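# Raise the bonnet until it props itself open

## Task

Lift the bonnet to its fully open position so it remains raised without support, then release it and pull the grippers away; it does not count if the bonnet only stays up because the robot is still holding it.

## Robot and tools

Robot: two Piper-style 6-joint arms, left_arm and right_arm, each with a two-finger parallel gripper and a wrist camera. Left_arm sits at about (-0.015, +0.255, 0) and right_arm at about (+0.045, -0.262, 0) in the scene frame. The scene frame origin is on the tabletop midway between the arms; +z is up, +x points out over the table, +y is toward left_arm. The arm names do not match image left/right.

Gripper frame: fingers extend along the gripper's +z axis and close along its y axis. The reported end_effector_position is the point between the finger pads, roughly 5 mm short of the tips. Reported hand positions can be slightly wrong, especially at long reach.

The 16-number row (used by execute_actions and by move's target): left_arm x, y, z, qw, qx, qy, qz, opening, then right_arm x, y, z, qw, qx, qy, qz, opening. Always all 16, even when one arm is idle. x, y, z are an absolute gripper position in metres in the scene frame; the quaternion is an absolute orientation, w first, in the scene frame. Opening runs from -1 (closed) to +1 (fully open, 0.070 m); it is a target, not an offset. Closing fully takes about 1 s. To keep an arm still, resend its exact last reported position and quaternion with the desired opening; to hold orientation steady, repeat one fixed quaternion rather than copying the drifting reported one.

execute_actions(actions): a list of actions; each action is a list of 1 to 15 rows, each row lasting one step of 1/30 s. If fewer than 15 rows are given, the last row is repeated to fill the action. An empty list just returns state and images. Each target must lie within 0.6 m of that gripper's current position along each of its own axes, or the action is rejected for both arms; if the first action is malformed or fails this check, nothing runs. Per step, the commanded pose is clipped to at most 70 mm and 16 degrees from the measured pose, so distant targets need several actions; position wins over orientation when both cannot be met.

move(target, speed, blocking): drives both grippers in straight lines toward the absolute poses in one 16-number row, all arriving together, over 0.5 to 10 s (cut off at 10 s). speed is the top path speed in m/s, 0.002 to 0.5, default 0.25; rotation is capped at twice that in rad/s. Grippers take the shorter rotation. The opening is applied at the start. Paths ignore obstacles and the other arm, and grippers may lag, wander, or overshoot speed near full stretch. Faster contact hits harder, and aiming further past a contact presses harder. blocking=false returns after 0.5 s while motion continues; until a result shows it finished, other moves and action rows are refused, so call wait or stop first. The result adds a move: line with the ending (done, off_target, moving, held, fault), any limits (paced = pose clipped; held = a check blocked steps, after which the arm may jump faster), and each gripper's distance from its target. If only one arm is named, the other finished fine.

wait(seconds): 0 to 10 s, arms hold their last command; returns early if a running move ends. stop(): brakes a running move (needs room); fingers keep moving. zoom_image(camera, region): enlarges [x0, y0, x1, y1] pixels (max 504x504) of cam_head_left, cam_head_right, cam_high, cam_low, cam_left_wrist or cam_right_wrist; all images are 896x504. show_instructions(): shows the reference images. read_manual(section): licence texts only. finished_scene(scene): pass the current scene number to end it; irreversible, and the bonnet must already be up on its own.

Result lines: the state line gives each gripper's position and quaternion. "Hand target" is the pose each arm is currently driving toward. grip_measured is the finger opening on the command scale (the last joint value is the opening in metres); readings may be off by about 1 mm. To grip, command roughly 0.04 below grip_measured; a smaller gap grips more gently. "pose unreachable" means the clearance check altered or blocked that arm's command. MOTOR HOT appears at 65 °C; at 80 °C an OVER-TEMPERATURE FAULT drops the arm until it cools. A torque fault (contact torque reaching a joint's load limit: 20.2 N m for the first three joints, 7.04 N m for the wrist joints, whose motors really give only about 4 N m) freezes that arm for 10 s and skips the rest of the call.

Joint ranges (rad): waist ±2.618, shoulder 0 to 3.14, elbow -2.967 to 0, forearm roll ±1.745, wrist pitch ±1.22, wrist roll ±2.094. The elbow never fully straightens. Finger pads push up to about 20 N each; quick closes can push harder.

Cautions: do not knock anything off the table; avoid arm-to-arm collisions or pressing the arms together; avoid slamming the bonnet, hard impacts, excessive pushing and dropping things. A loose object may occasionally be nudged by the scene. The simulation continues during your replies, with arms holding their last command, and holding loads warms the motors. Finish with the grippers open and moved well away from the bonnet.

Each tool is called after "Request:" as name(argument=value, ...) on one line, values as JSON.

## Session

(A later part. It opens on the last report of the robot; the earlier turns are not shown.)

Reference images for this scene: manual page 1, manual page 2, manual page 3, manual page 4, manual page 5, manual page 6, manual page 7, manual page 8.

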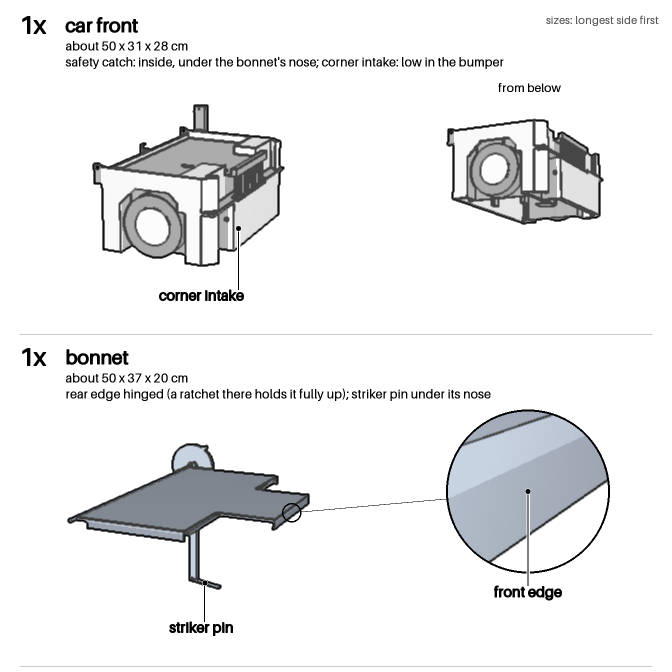

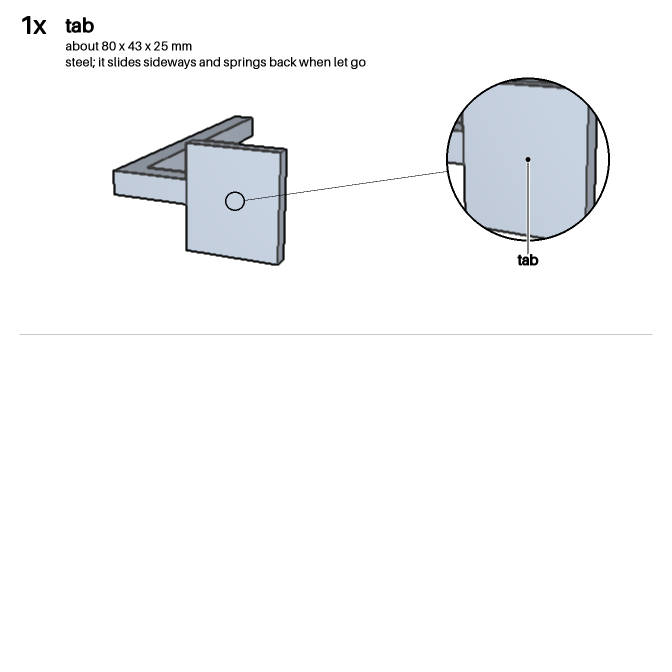

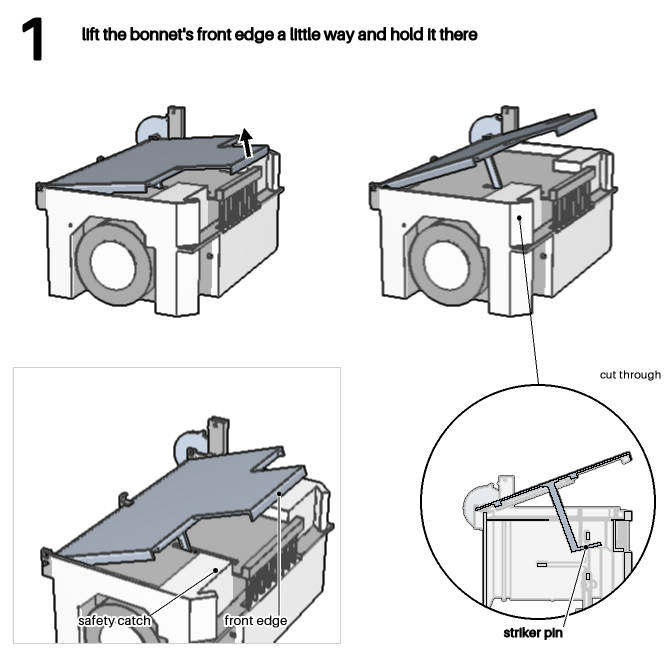

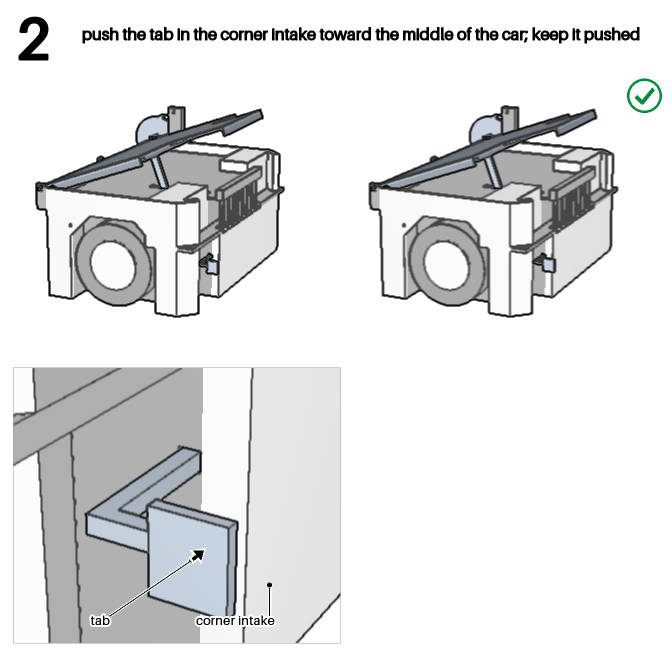

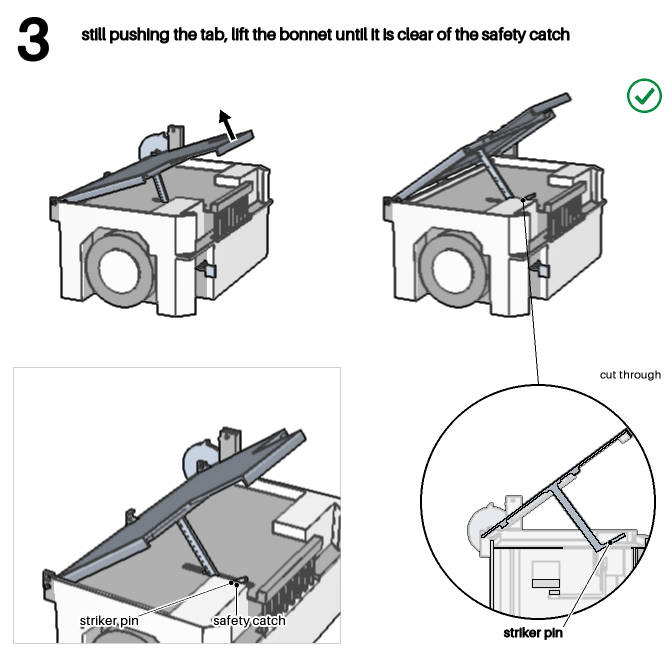

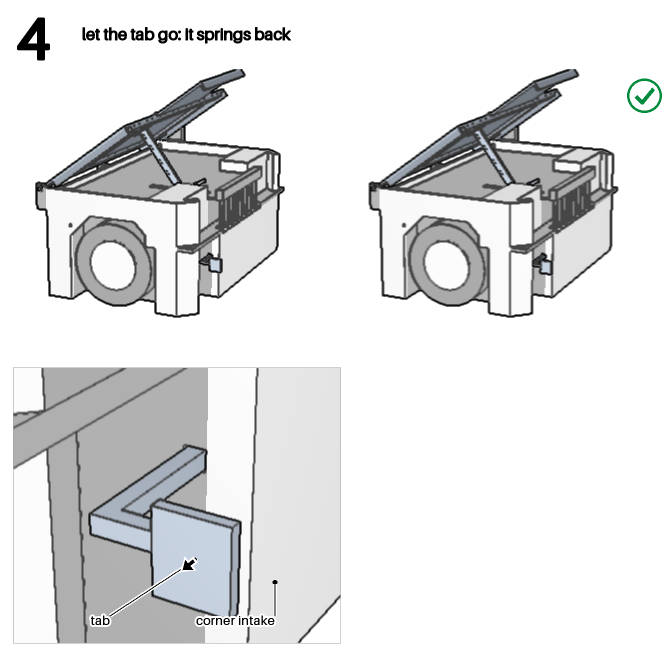

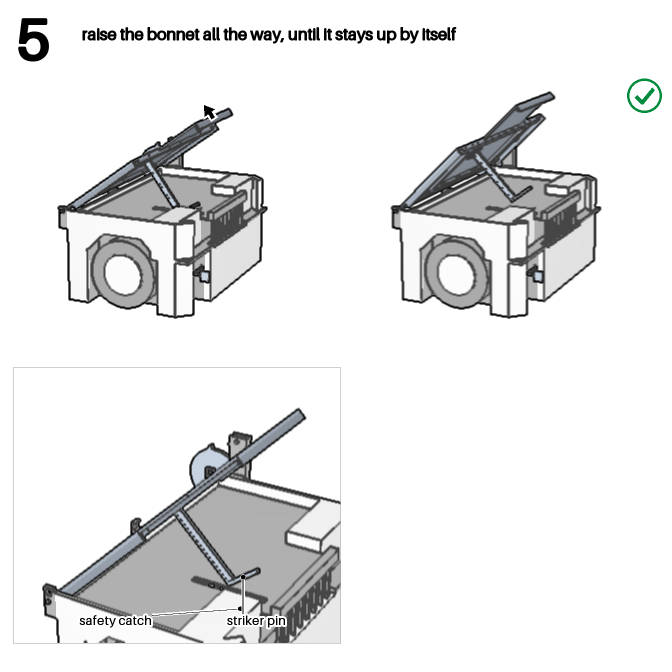

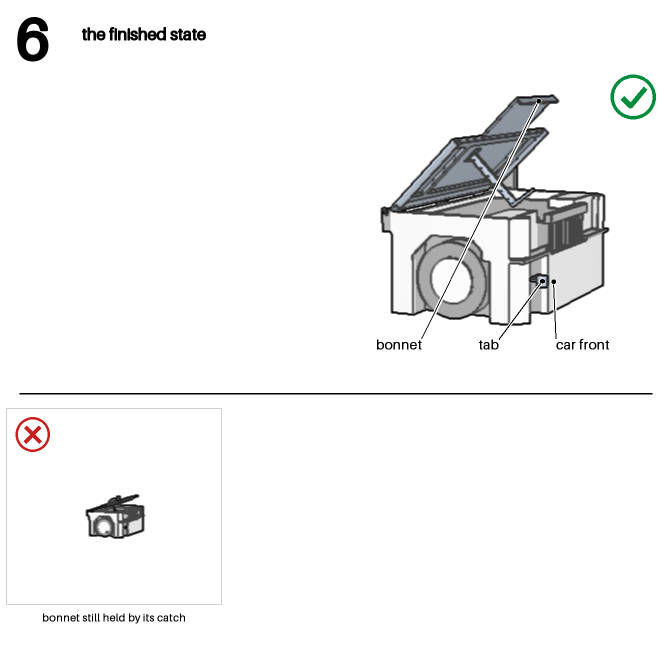

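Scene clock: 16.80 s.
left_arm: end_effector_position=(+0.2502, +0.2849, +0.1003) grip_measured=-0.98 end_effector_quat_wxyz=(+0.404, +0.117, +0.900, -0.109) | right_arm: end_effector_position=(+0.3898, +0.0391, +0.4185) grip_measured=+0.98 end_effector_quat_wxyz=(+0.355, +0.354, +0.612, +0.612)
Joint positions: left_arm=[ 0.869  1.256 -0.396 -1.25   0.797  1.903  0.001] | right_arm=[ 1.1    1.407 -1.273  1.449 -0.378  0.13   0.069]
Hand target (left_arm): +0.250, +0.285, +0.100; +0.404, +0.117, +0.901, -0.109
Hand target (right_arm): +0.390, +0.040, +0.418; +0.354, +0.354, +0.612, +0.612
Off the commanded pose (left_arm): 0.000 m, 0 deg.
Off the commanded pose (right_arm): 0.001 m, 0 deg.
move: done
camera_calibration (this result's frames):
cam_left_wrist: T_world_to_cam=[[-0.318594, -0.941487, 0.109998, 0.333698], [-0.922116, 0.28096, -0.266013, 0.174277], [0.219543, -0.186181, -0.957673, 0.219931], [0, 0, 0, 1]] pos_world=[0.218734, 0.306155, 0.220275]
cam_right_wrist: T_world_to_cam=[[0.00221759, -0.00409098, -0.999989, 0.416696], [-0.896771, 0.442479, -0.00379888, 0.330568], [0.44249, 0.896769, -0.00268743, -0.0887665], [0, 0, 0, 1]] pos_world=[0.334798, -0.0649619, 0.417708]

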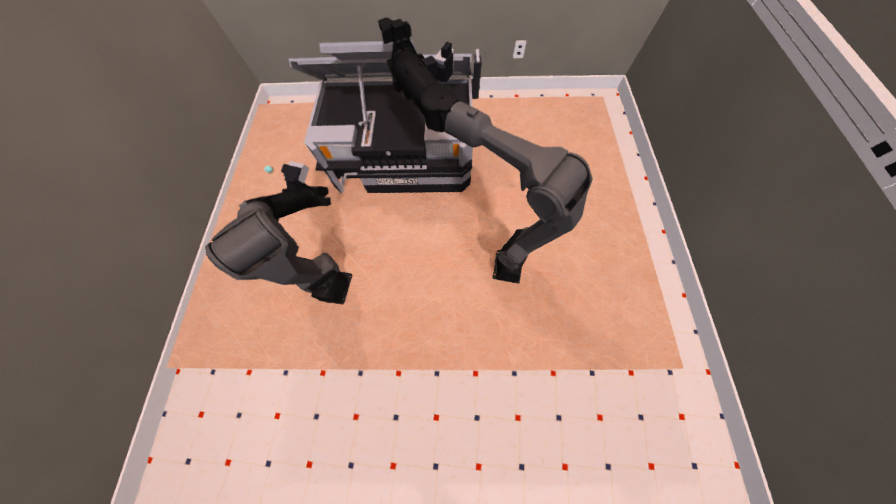

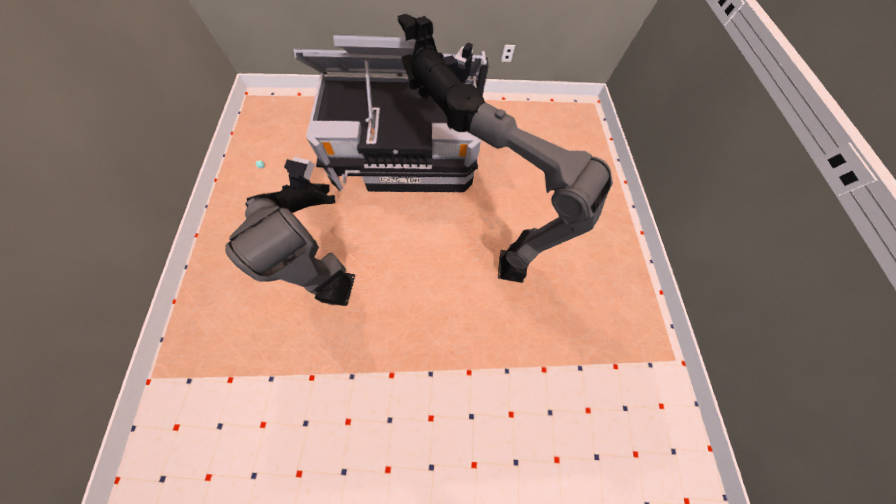

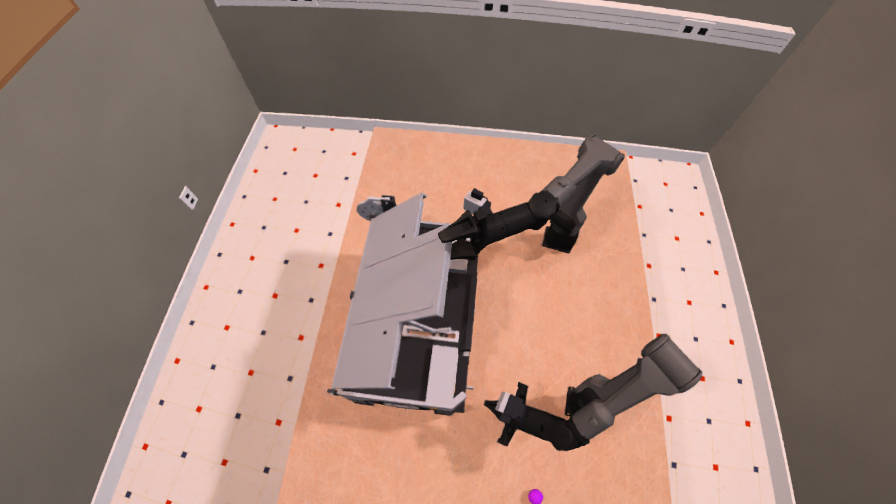

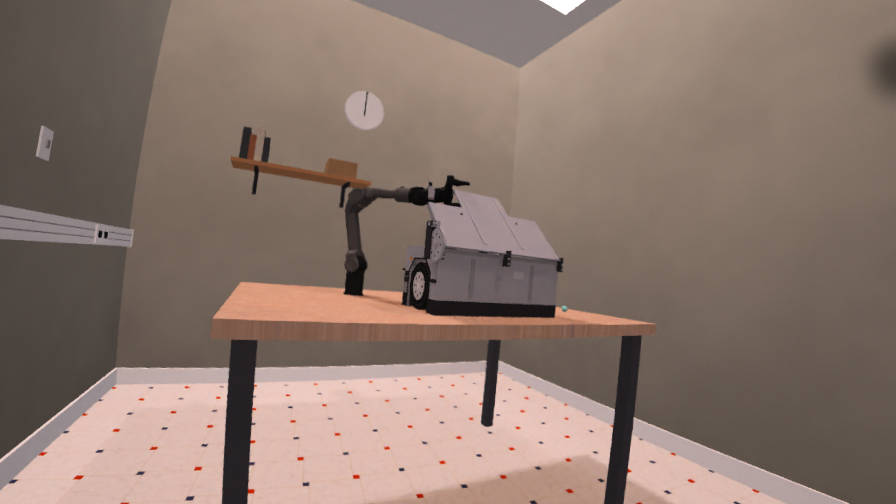

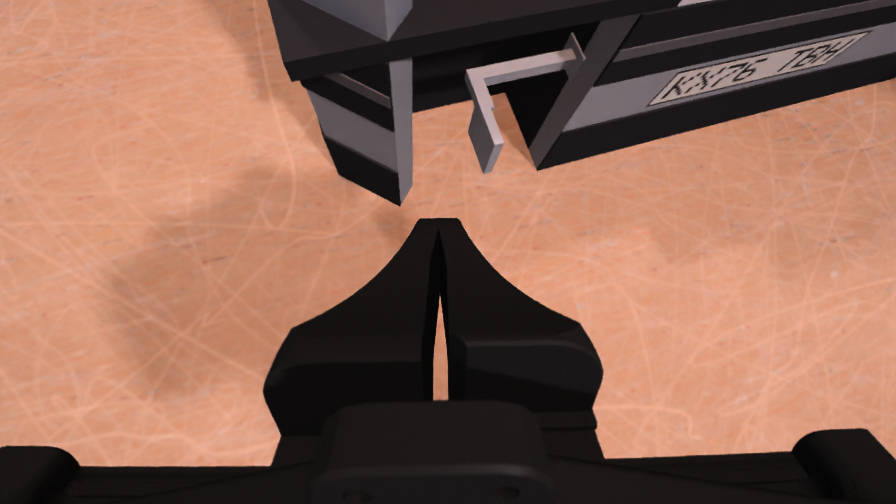

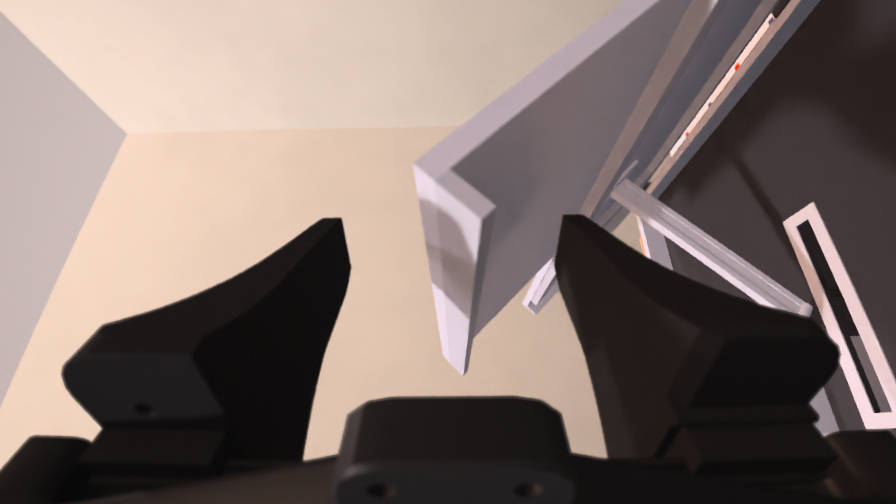

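Request:
move(target=[0.21,0.30,0.13,0.404,0.117,0.901,-0.108,-1, 0.27,-0.03,0.41,0.354,0.354,0.612,0.612,1], speed=0.18)

Scene clock: 18.03 s.
left_arm: end_effector_position=(+0.2108, +0.3006, +0.1309) grip_measured=-0.98 end_effector_quat_wxyz=(+0.406, +0.117, +0.900, -0.108) | right_arm: end_effector_position=(+0.2705, -0.0310, +0.4103) grip_measured=+0.98 end_effector_quat_wxyz=(+0.355, +0.352, +0.612, +0.612)
Joint positions: left_arm=[ 1.165  1.104 -0.44  -1.011  1.089  1.811  0.001] | right_arm=[ 1.506  0.979 -0.928  1.605 -0.781 -0.054  0.069]
Hand target (left_arm): +0.211, +0.300, +0.131; +0.406, +0.118, +0.900, -0.109
Hand target (right_arm): +0.271, -0.031, +0.411; +0.355, +0.353, +0.612, +0.612
Off the commanded pose (left_arm): 0.001 m, 0 deg.
Off the commanded pose (right_arm): 0.001 m, 0 deg.
move: done
camera_calibration (this result's frames):
cam_left_wrist: T_world_to_cam=[[-0.318314, -0.941811, 0.108022, 0.332861], [-0.921448, 0.280615, -0.268681, 0.141929], [0.222734, -0.185062, -0.957153, 0.259709], [0, 0, 0, 1]] pos_world=[0.178888, 0.321727, 0.250758]
cam_right_wrist: T_world_to_cam=[[0.00353075, -0.00639843, -0.999973, 0.408113], [-0.897428, 0.441121, -0.00599123, 0.255583], [0.441147, 0.897425, -0.00418464, 0.027913], [0, 0, 0, 1]] pos_world=[0.215613, -0.135182, 0.40975]

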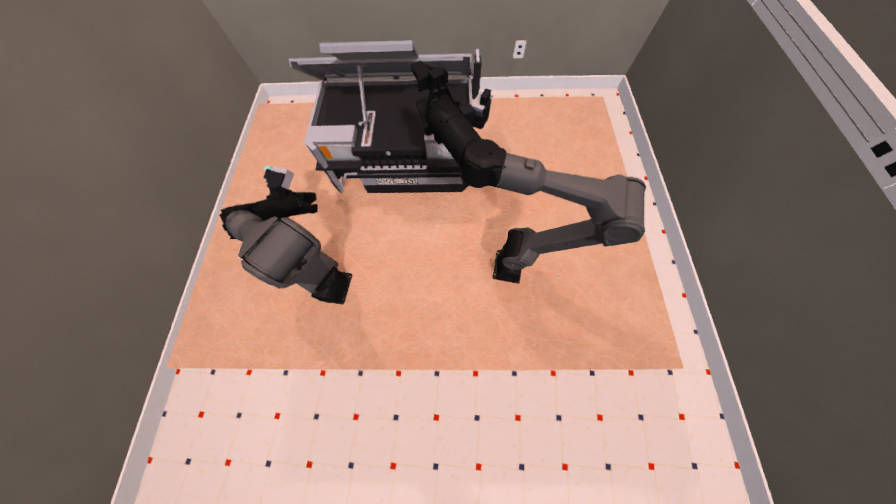

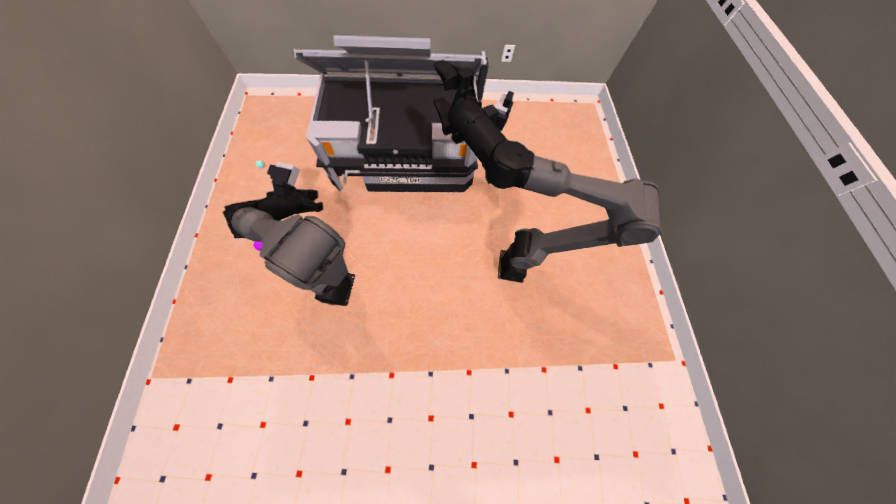

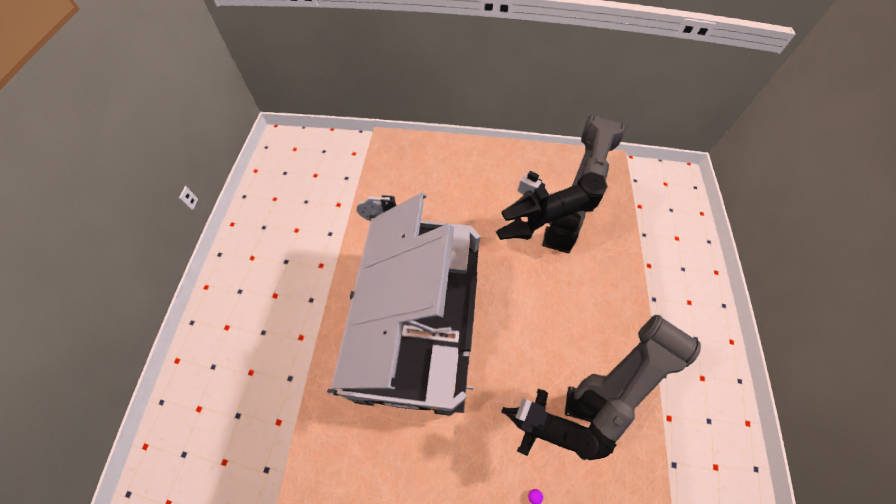

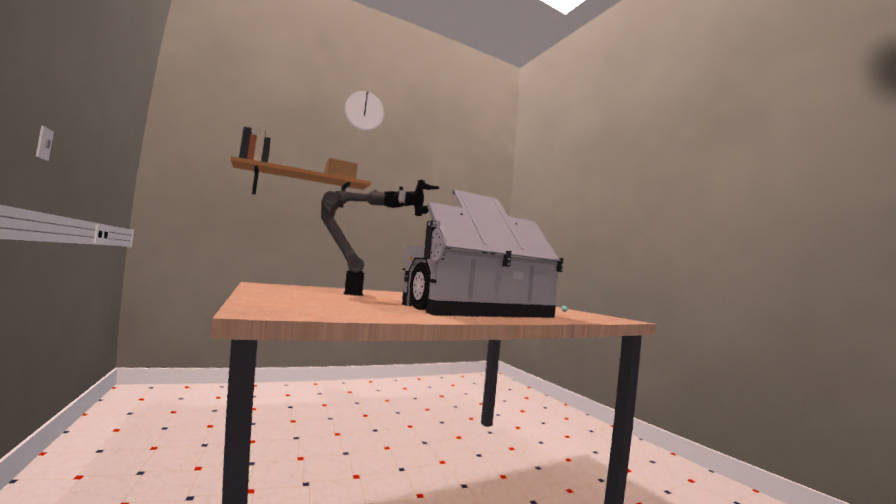

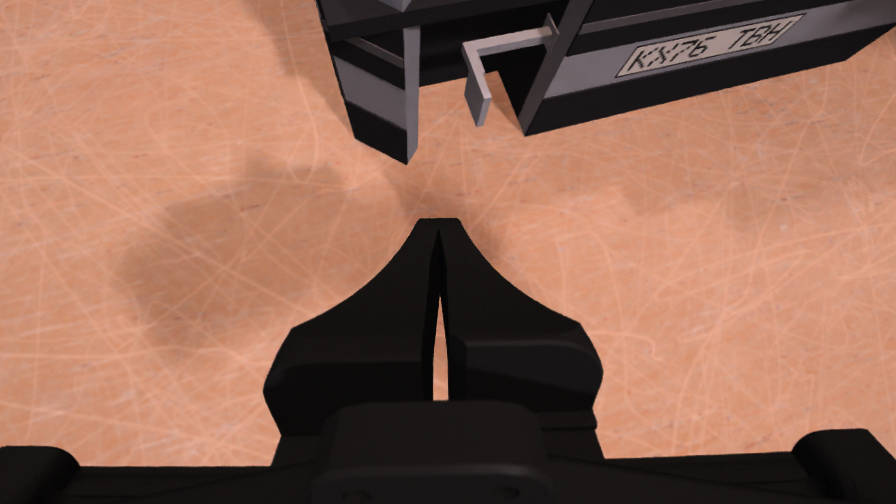

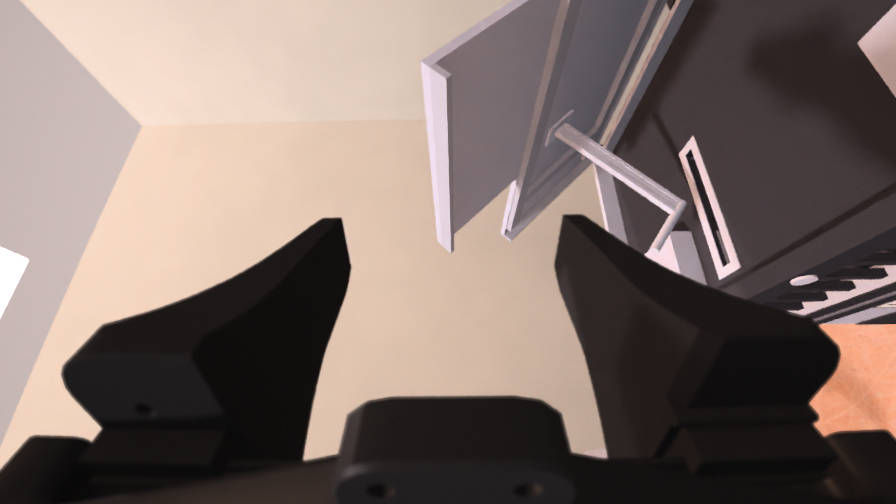

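Request:
finished_scene(scene=2)

The scene is finished: the task was done.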